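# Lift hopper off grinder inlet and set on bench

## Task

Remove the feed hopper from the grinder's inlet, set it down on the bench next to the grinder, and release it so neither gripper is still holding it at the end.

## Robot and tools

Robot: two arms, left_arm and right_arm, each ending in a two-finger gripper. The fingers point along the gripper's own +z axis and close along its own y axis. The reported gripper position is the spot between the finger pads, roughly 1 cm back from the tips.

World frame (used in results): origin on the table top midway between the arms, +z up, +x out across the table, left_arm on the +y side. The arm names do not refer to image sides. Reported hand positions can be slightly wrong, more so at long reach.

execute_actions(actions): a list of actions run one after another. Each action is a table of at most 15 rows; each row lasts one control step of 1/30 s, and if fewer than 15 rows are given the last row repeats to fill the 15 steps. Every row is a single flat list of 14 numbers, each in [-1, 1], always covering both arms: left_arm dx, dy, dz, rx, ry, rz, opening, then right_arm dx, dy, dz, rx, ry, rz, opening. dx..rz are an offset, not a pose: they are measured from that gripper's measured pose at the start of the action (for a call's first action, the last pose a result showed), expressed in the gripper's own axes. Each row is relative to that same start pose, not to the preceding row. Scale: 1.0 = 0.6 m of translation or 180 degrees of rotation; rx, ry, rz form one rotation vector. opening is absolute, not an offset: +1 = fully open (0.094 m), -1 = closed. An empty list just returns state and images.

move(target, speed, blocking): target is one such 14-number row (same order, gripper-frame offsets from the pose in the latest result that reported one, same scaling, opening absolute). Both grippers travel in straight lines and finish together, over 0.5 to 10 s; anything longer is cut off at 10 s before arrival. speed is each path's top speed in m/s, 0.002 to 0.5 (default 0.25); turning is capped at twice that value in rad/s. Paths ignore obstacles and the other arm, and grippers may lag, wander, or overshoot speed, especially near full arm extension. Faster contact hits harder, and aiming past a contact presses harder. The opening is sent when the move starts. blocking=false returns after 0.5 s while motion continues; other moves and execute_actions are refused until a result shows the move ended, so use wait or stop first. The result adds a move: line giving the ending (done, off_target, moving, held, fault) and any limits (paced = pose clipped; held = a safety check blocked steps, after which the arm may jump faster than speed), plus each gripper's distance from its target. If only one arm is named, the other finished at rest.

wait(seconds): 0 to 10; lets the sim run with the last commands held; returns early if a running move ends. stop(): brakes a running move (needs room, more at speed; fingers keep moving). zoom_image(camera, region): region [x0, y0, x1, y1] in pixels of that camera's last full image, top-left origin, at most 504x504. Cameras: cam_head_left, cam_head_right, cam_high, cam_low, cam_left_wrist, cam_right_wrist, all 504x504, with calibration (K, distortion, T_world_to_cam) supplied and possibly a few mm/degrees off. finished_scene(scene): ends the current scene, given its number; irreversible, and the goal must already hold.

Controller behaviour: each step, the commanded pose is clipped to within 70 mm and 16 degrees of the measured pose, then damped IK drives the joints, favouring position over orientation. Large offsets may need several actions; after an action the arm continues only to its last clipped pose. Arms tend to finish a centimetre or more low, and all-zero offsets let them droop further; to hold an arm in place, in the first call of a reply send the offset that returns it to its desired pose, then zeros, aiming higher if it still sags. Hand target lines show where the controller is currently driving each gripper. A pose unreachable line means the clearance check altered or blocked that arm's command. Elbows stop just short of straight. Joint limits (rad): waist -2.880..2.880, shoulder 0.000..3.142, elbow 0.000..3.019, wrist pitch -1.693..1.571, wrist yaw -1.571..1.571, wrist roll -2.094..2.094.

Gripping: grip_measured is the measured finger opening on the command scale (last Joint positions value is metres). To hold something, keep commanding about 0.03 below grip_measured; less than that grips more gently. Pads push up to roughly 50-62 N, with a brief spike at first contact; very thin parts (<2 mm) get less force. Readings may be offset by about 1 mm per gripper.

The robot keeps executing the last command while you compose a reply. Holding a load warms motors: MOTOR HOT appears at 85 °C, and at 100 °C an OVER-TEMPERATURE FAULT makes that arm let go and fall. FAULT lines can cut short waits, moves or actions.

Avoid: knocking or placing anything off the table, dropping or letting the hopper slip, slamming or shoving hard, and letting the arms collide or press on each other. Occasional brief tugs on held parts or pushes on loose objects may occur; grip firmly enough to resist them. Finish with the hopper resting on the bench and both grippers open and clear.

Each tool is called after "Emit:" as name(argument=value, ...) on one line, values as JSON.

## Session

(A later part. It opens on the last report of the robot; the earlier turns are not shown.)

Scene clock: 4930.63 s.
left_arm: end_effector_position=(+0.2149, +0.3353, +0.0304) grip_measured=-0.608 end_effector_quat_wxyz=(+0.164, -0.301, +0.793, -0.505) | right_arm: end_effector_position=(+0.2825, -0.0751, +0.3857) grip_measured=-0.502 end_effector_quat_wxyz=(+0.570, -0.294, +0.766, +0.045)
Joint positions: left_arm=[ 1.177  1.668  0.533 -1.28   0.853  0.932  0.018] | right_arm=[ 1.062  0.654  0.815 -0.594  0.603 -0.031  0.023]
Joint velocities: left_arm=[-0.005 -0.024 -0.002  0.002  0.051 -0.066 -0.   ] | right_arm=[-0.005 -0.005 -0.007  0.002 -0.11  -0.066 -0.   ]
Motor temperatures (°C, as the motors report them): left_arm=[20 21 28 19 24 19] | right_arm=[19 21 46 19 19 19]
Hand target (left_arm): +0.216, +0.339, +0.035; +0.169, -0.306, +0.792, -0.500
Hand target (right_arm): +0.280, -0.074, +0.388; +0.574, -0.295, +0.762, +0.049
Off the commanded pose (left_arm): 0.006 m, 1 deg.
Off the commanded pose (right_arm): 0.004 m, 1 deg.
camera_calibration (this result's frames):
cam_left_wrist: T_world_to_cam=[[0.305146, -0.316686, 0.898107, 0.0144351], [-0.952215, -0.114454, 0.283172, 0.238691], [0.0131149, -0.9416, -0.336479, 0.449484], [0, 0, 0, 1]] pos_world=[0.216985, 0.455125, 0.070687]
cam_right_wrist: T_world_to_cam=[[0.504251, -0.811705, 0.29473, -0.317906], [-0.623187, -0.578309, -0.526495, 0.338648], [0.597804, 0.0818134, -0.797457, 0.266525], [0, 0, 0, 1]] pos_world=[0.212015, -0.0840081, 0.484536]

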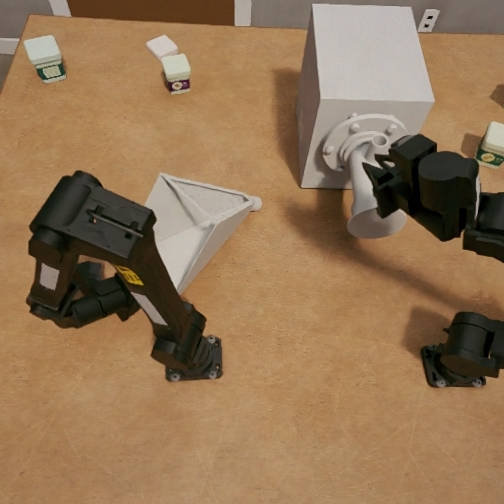

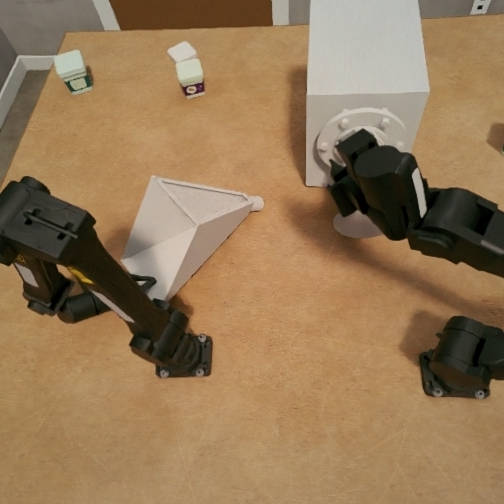

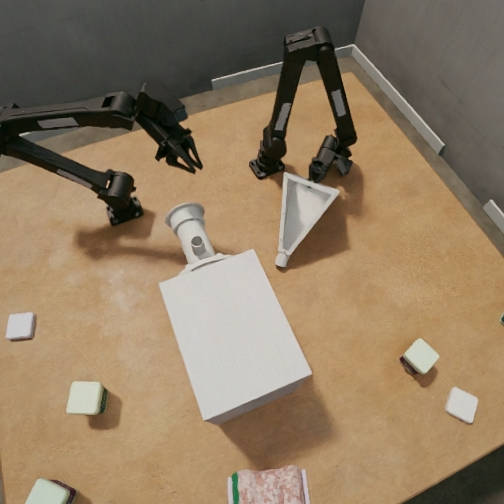

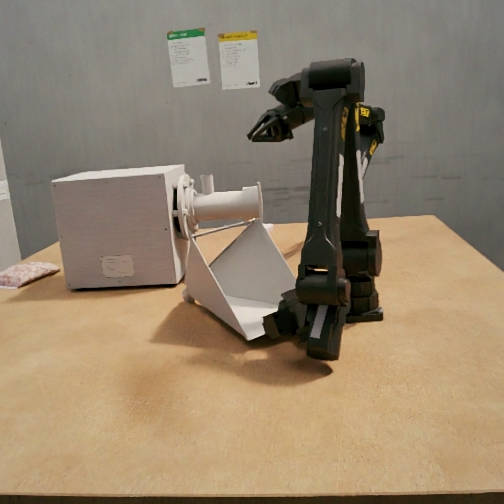

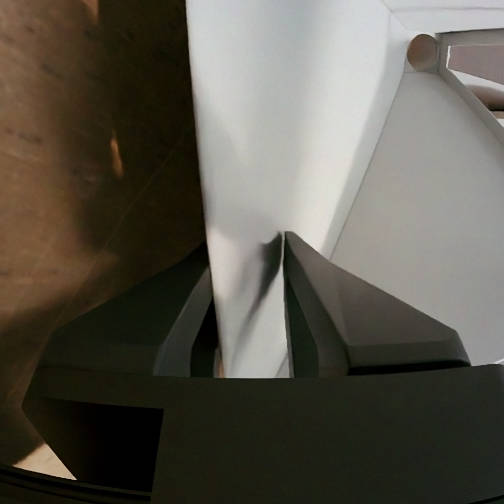

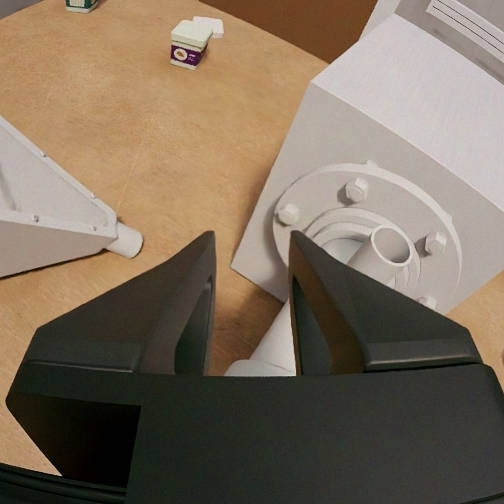

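Emit:
execute_actions(actions=[[[-0.005,-0.006,-0.007,0.0,-0.003,0.008,-0.59,0,0,-0.006,0,-0.004,0,-0.5],[-0.005,-0.006,-0.007,0.0,-0.003,0.008,-0.57,0,0,-0.006,0,-0.004,0,-0.5],[-0.005,-0.006,-0.007,0.0,-0.003,0.008,-0.55,0,0,-0.006,0,-0.004,0,-0.5],[-0.005,-0.006,-0.007,0.0,-0.003,0.008,-0.53,0,0,-0.006,0,-0.004,0,-0.5],[-0.005,-0.006,-0.007,0.0,-0.003,0.008,-0.51,0,0,-0.006,0,-0.004,0,-0.5],[-0.005,-0.006,-0.007,0.0,-0.003,0.008,-0.49,0,0,-0.006,0,-0.004,0,-0.5],[-0.005,-0.006,-0.007,0.0,-0.003,0.008,-0.47,0,0,-0.006,0,-0.004,0,-0.5],[-0.005,-0.006,-0.007,0.0,-0.003,0.008,-0.45,0,0,-0.006,0,-0.004,0,-0.5],[-0.005,-0.006,-0.007,0.0,-0.003,0.008,-0.43,0,0,-0.006,0,-0.004,0,-0.5],[-0.005,-0.006,-0.007,0.0,-0.003,0.008,-0.41,0,0,-0.006,0,-0.004,0,-0.5]]])

Scene clock: 4943.87 s.
left_arm: end_effector_position=(+0.2142, +0.3349, +0.0303) grip_measured=-0.412 end_effector_quat_wxyz=(+0.163, -0.298, +0.794, -0.504) | right_arm: end_effector_position=(+0.2821, -0.0779, +0.3843) grip_measured=-0.502 end_effector_quat_wxyz=(+0.571, -0.292, +0.766, +0.043)
Joint positions: left_arm=[ 1.177  1.668  0.533 -1.281  0.848  0.937  0.028] | right_arm=[ 1.062  0.647  0.809 -0.594  0.609 -0.031  0.023]
Joint velocities: left_arm=[-0.015 -0.015 -0.007  0.007 -0.081 -0.022  0.001] | right_arm=[ 0.005 -0.005 -0.002  0.002  0.007 -0.037  0.   ]
Motor temperatures (°C, as the motors report them): left_arm=[20 21 27 19 24 19] | right_arm=[19 21 46 19 19 19]
Hand target (left_arm): +0.216, +0.339, +0.035; +0.174, -0.293, +0.796, -0.501
Hand target (right_arm): +0.280, -0.077, +0.387; +0.575, -0.293, +0.762, +0.047
Off the commanded pose (left_arm): 0.007 m, 1 deg.
Off the commanded pose (right_arm): 0.004 m, 1 deg.
camera_calibration (this result's frames):
cam_left_wrist: T_world_to_cam=[[0.303443, -0.320516, 0.897325, 0.0163029], [-0.952816, -0.109971, 0.282928, 0.236671], [0.00799657, -0.940838, -0.338762, 0.44998], [0, 0, 0, 1]] pos_world=[0.216959, 0.454611, 0.0708465]
cam_right_wrist: T_world_to_cam=[[0.498698, -0.814389, 0.296769, -0.318953], [-0.625217, -0.575113, -0.527587, 0.33732], [0.600337, 0.0775611, -0.795978, 0.264252], [0, 0, 0, 1]] pos_world=[0.211319, -0.0862499, 0.482959]

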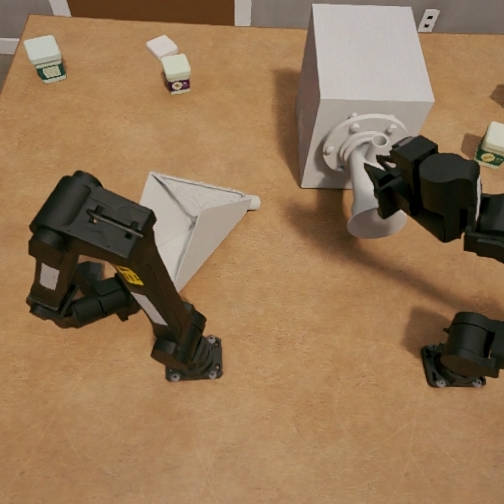

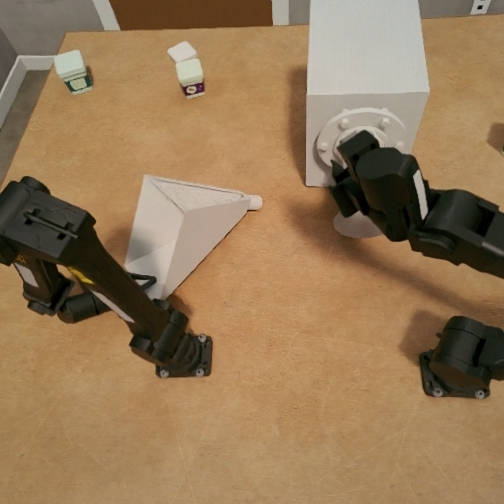

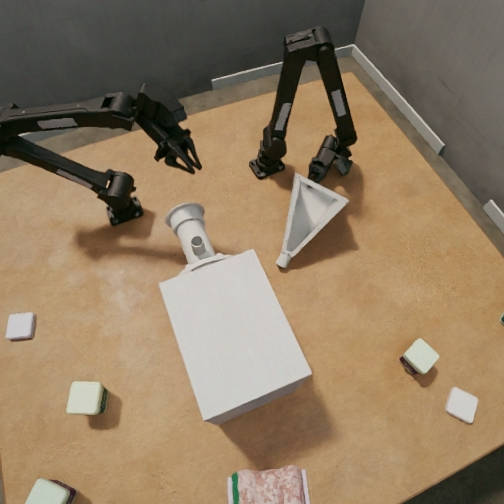

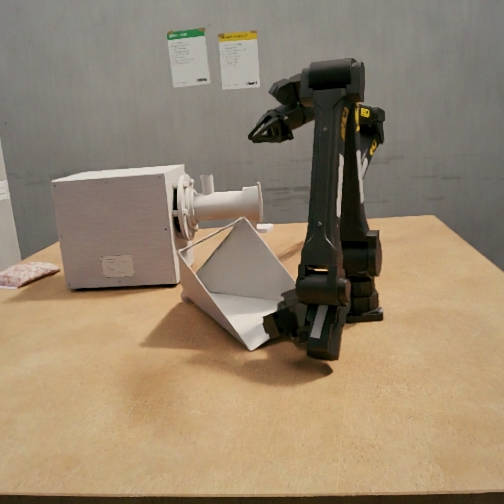

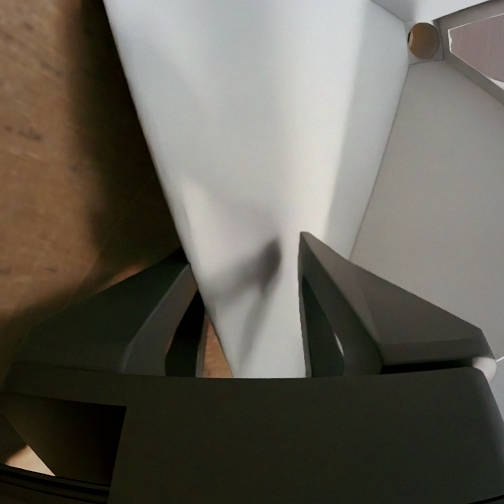

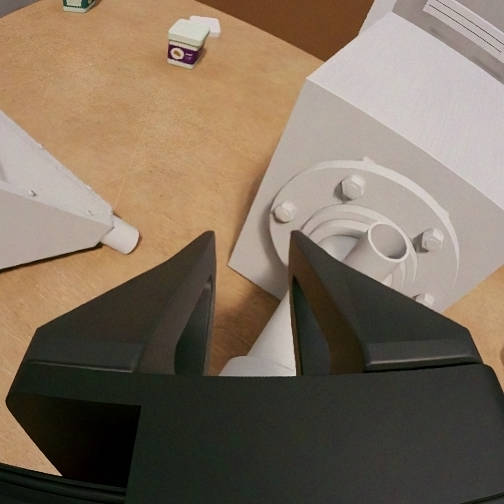

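Emit:
execute_actions(actions=[[[-0.006,0.003,-0.025,0.0,-0.003,0.008,-0.41,0,0,-0.006,0,-0.004,0,-0.5]],[[-0.006,0.003,-0.025,0.0,-0.003,0.008,-0.41,0,0,-0.006,0,-0.004,0,-0.5]]])

Scene clock: 4950.77 s.
left_arm: end_effector_position=(+0.1988, +0.3465, +0.0296) grip_measured=-0.412 end_effector_quat_wxyz=(+0.168, -0.286, +0.805, -0.492) | right_arm: end_effector_position=(+0.2814, -0.0834, +0.3814) grip_measured=-0.502 end_effector_quat_wxyz=(+0.573, -0.288, +0.766, +0.038)
Joint positions: left_arm=[ 1.248  1.674  0.553 -1.317  0.782  1.02   0.028] | right_arm=[ 1.062  0.632  0.795 -0.594  0.622 -0.031  0.023]
Joint velocities: left_arm=[-0.005 -0.005  0.007 -0.022 -0.081  0.022 -0.   ] | right_arm=[-0.005  0.005 -0.007 -0.002  0.007  0.007 -0.001]
Motor temperatures (°C, as the motors report them): left_arm=[20 21 27 19 24 19] | right_arm=[19 21 46 19 19 19]
Hand target (left_arm): +0.200, +0.354, +0.035; +0.175, -0.285, +0.802, -0.495
Hand target (right_arm): +0.279, -0.082, +0.384; +0.577, -0.290, +0.763, +0.042
Off the commanded pose (left_arm): 0.009 m, 1 deg.
Off the commanded pose (right_arm): 0.004 m, 1 deg.
camera_calibration (this result's frames):
cam_left_wrist: T_world_to_cam=[[0.288272, -0.358541, 0.887889, 0.041777], [-0.95754, -0.103931, 0.268917, 0.222702], [-0.0041389, -0.927711, -0.373277, 0.4596], [0, 0, 0, 1]] pos_world=[0.203105, 0.4645, 0.0745766]
cam_right_wrist: T_world_to_cam=[[0.487528, -0.819654, 0.300805, -0.32101], [-0.629218, -0.568687, -0.529793, 0.334692], [0.605311, 0.0690168, -0.792992, 0.259631], [0, 0, 0, 1]] pos_world=[0.209938, -0.0907014, 0.479764]

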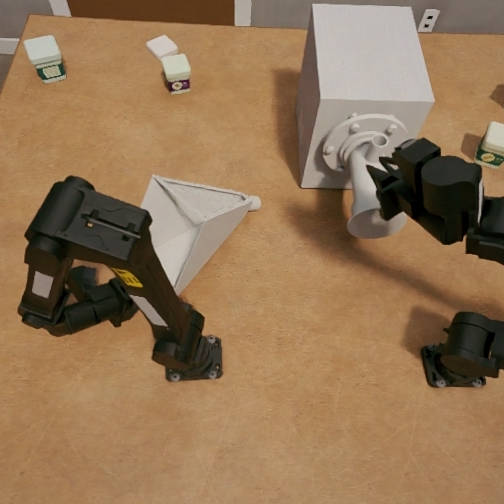

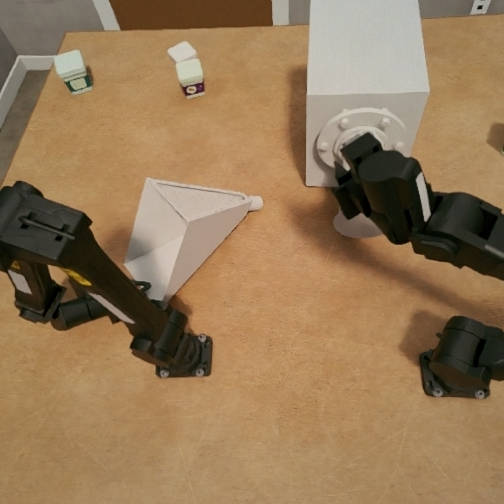

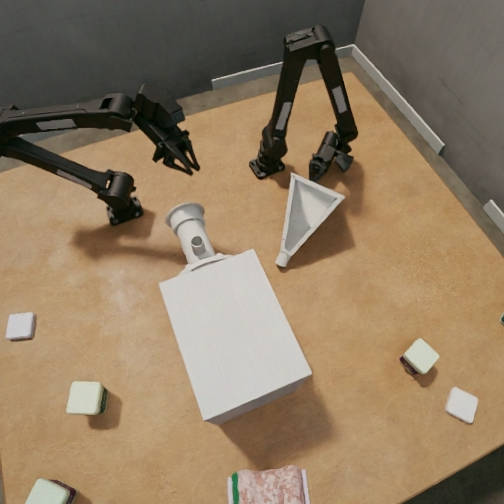

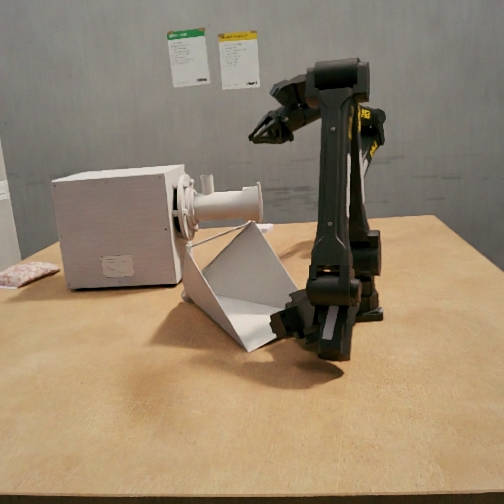

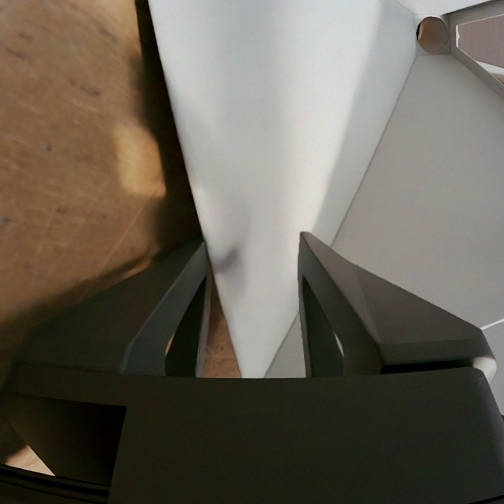

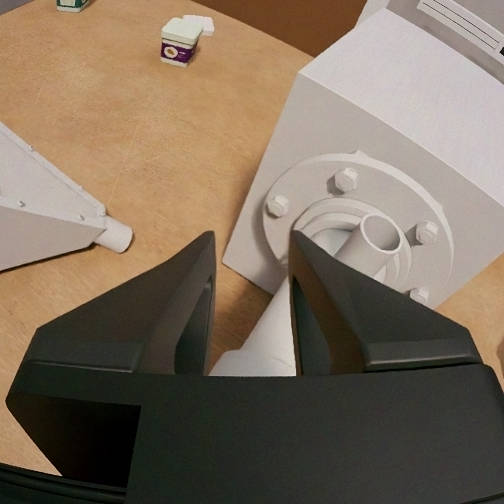

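Emit:
execute_actions(actions=[[[-0.006,0.003,-0.025,0.0,-0.003,0.008,-0.41,0,0,-0.006,0,-0.004,0,-0.5]],[[-0.006,0.0,-0.035,0.0,-0.003,0.008,-0.41,0,0,-0.006,0,-0.004,0,-0.5]]])

Scene clock: 4954.30 s.
left_arm: end_effector_position=(+0.1838, +0.3610, +0.0390) grip_measured=-0.412 end_effector_quat_wxyz=(+0.175, -0.275, +0.808, -0.491) | right_arm: end_effector_position=(+0.2806, -0.0889, +0.3789) grip_measured=-0.502 end_effector_quat_wxyz=(+0.576, -0.283, +0.766, +0.033)
Joint positions: left_arm=[ 1.321  1.676  0.592 -1.401  0.727  1.112  0.028] | right_arm=[ 1.063  0.618  0.781 -0.594  0.636 -0.031  0.023]
Joint velocities: left_arm=[-0.024 -0.015 -0.007  0.002 -0.007  0.037  0.002] | right_arm=[-0.005  0.015  0.002 -0.007 -0.037  0.007 -0.001]
Motor temperatures (°C, as the motors report them): left_arm=[20 21 27 19 24 19] | right_arm=[19 21 46 19 19 19]
Hand target (left_arm): +0.183, +0.369, +0.042; +0.181, -0.272, +0.810, -0.487
Hand target (right_arm): +0.278, -0.087, +0.381; +0.579, -0.285, +0.763, +0.037
Off the commanded pose (left_arm): 0.008 m, 1 deg.
Off the commanded pose (right_arm): 0.004 m, 1 deg.
camera_calibration (this result's frames):
cam_left_wrist: T_world_to_cam=[[0.266155, -0.372716, 0.888957, 0.0520799], [-0.963902, -0.0959041, 0.248384, 0.206447], [-0.00732191, -0.922976, -0.384787, 0.475817], [0, 0, 0, 1]] pos_world=[0.188617, 0.478378, 0.0855134]
cam_right_wrist: T_world_to_cam=[[0.475496, -0.825236, 0.304777, -0.323057], [-0.633095, -0.561551, -0.532776, 0.332526], [0.610814, 0.0603808, -0.789469, 0.254873], [0, 0, 0, 1]] pos_world=[0.208453, -0.0952577, 0.476837]

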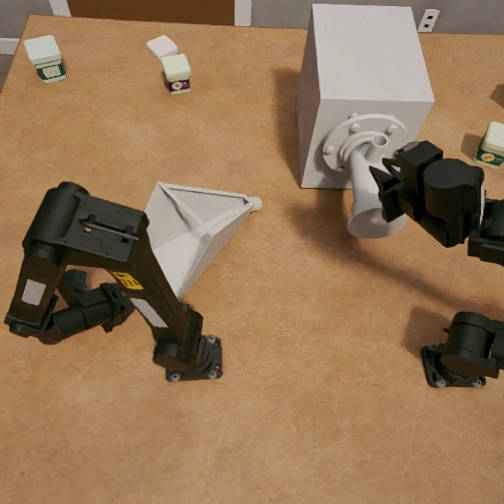

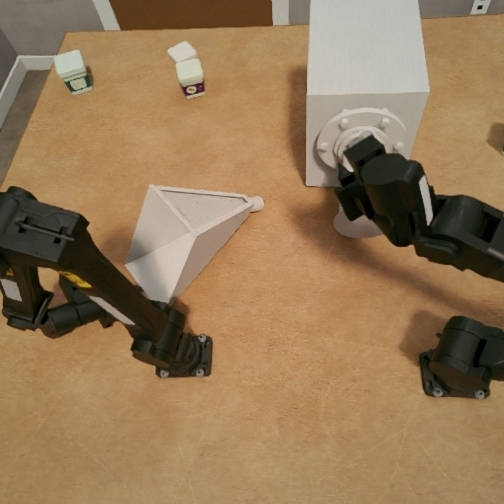

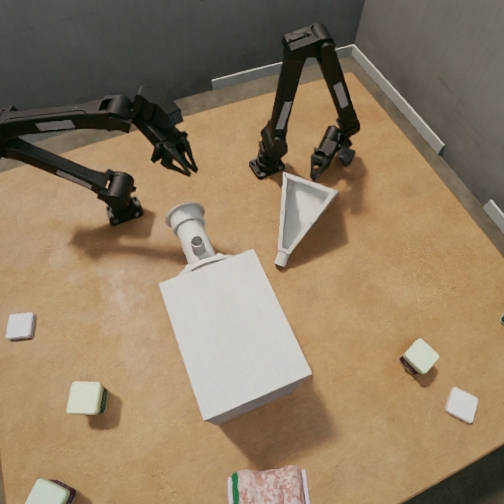

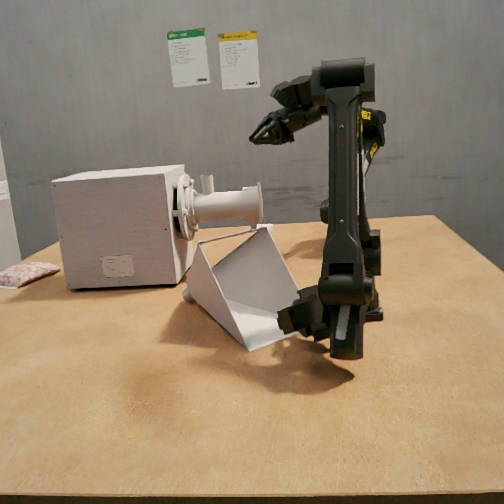

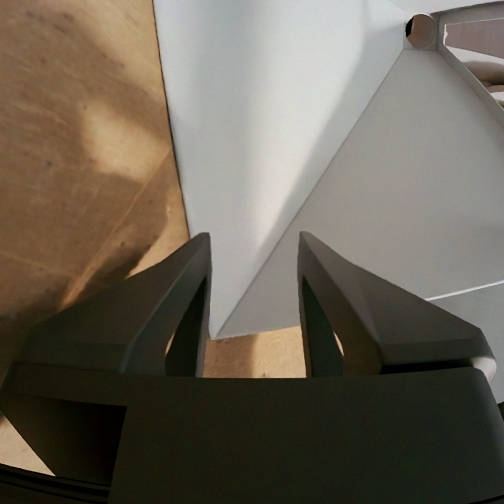

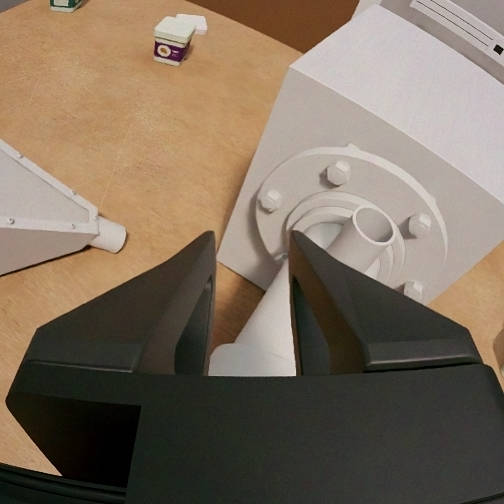

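Emit:
move(target=[0.0,-0.1,-0.08,0.0,0.0,0.0,-0.41,0,0,-0.006,0,-0.004,0,-0.5], speed=0.1)

Scene clock: 4962.17 s.
left_arm: end_effector_position=(+0.1736, +0.3597, +0.1079) grip_measured=-0.412 end_effector_quat_wxyz=(+0.165, -0.278, +0.802, -0.502) | right_arm: end_effector_position=(+0.2803, -0.0916, +0.3778) grip_measured=-0.502 end_effector_quat_wxyz=(+0.577, -0.281, +0.766, +0.030)
Joint positions: left_arm=[ 1.356  1.488  0.636 -1.68   0.69   1.136  0.028] | right_arm=[ 1.063  0.611  0.775 -0.594  0.643 -0.031  0.023]
Joint velocities: left_arm=[ 0.005  0.005 -0.022  0.002 -0.081  0.051  0.   ] | right_arm=[ 0.005  0.005 -0.007 -0.002 -0.037  0.022  0.   ]
Motor temperatures (°C, as the motors report them): left_arm=[20 21 27 19 24 19] | right_arm=[19 21 46 19 19 19]
Hand target (left_arm): +0.173, +0.371, +0.114; +0.175, -0.275, +0.808, -0.491
Hand target (right_arm): +0.277, -0.090, +0.380; +0.580, -0.283, +0.763, +0.035
Off the commanded pose (left_arm): 0.014 m, 2 deg.
Off the commanded pose (right_arm): 0.004 m, 1 deg.
move: off_target (left_arm)
camera_calibration (this result's frames):
cam_left_wrist: T_world_to_cam=[[0.274556, -0.347634, 0.896532, -0.0182579], [-0.961434, -0.0835181, 0.262047, 0.173007], [-0.0162199, -0.933903, -0.357157, 0.503578], [0, 0, 0, 1]] pos_world=[0.179516, 0.478395, 0.150889]
cam_right_wrist: T_world_to_cam=[[0.469122, -0.828131, 0.306795, -0.324066], [-0.635164, -0.557751, -0.534303, 0.33174], [0.613588, 0.0557883, -0.787653, 0.252444], [0, 0, 0, 1]] pos_world=[0.20784, -0.0974243, 0.47551]

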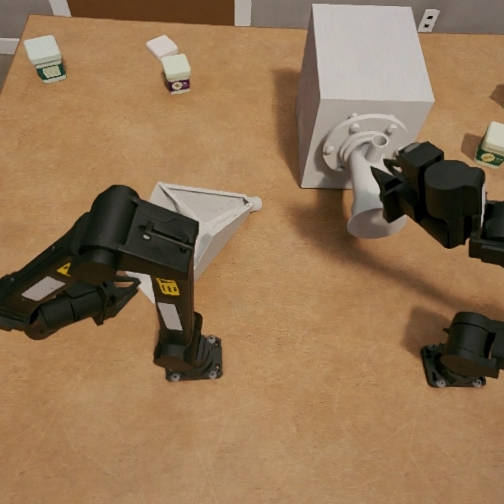

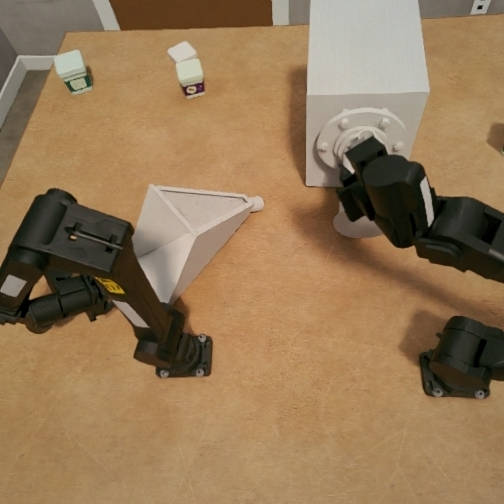

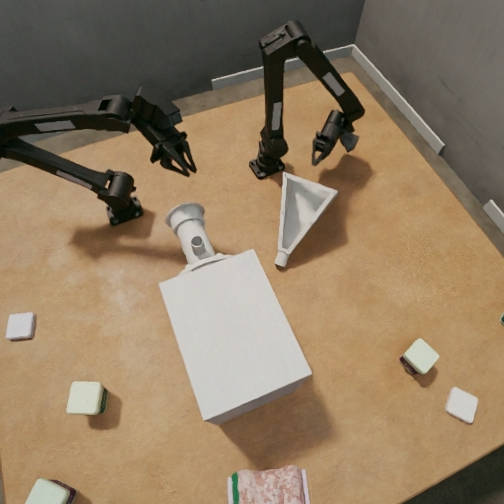

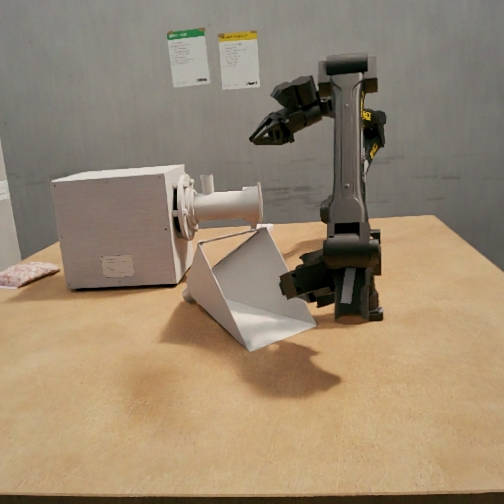

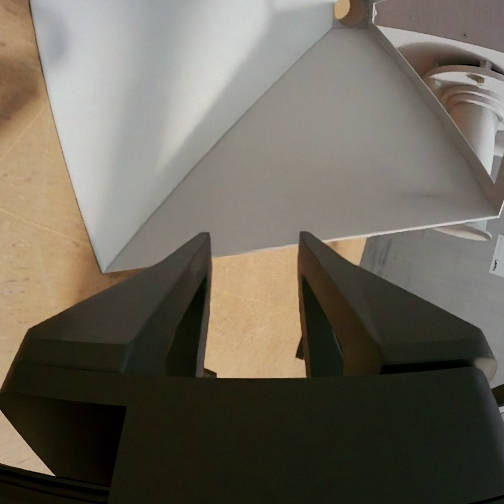

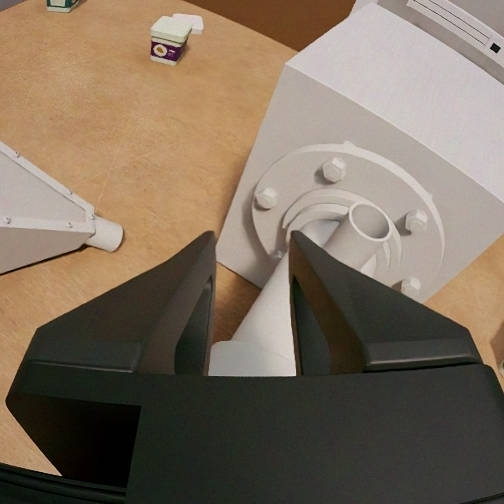

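Emit:
zoom_image(camera="cam_high", region=[230, 100, 400, 280])

Emit:
zoom_image(camera="cam_head_right", region=[60, 160, 320, 400])

Region (230, 100, 400, 280) of cam_high's 504x504 image, scaled by 2.800, with more detail than that image has.

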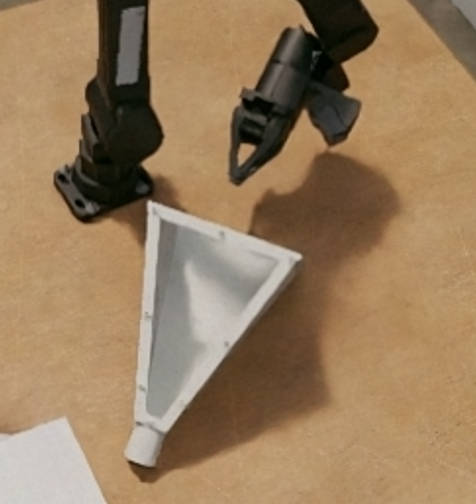

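Region (60, 160, 320, 400) of cam_head_right's 504x504 image, scaled by 1.938, with more detail than that image has; it fills the top 465 rows of this view, and the rest is white.

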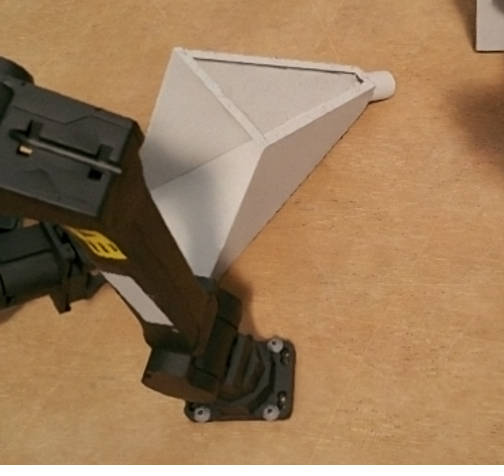

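Emit:
finished_scene(scene=1)

The scene is finished: the task was done.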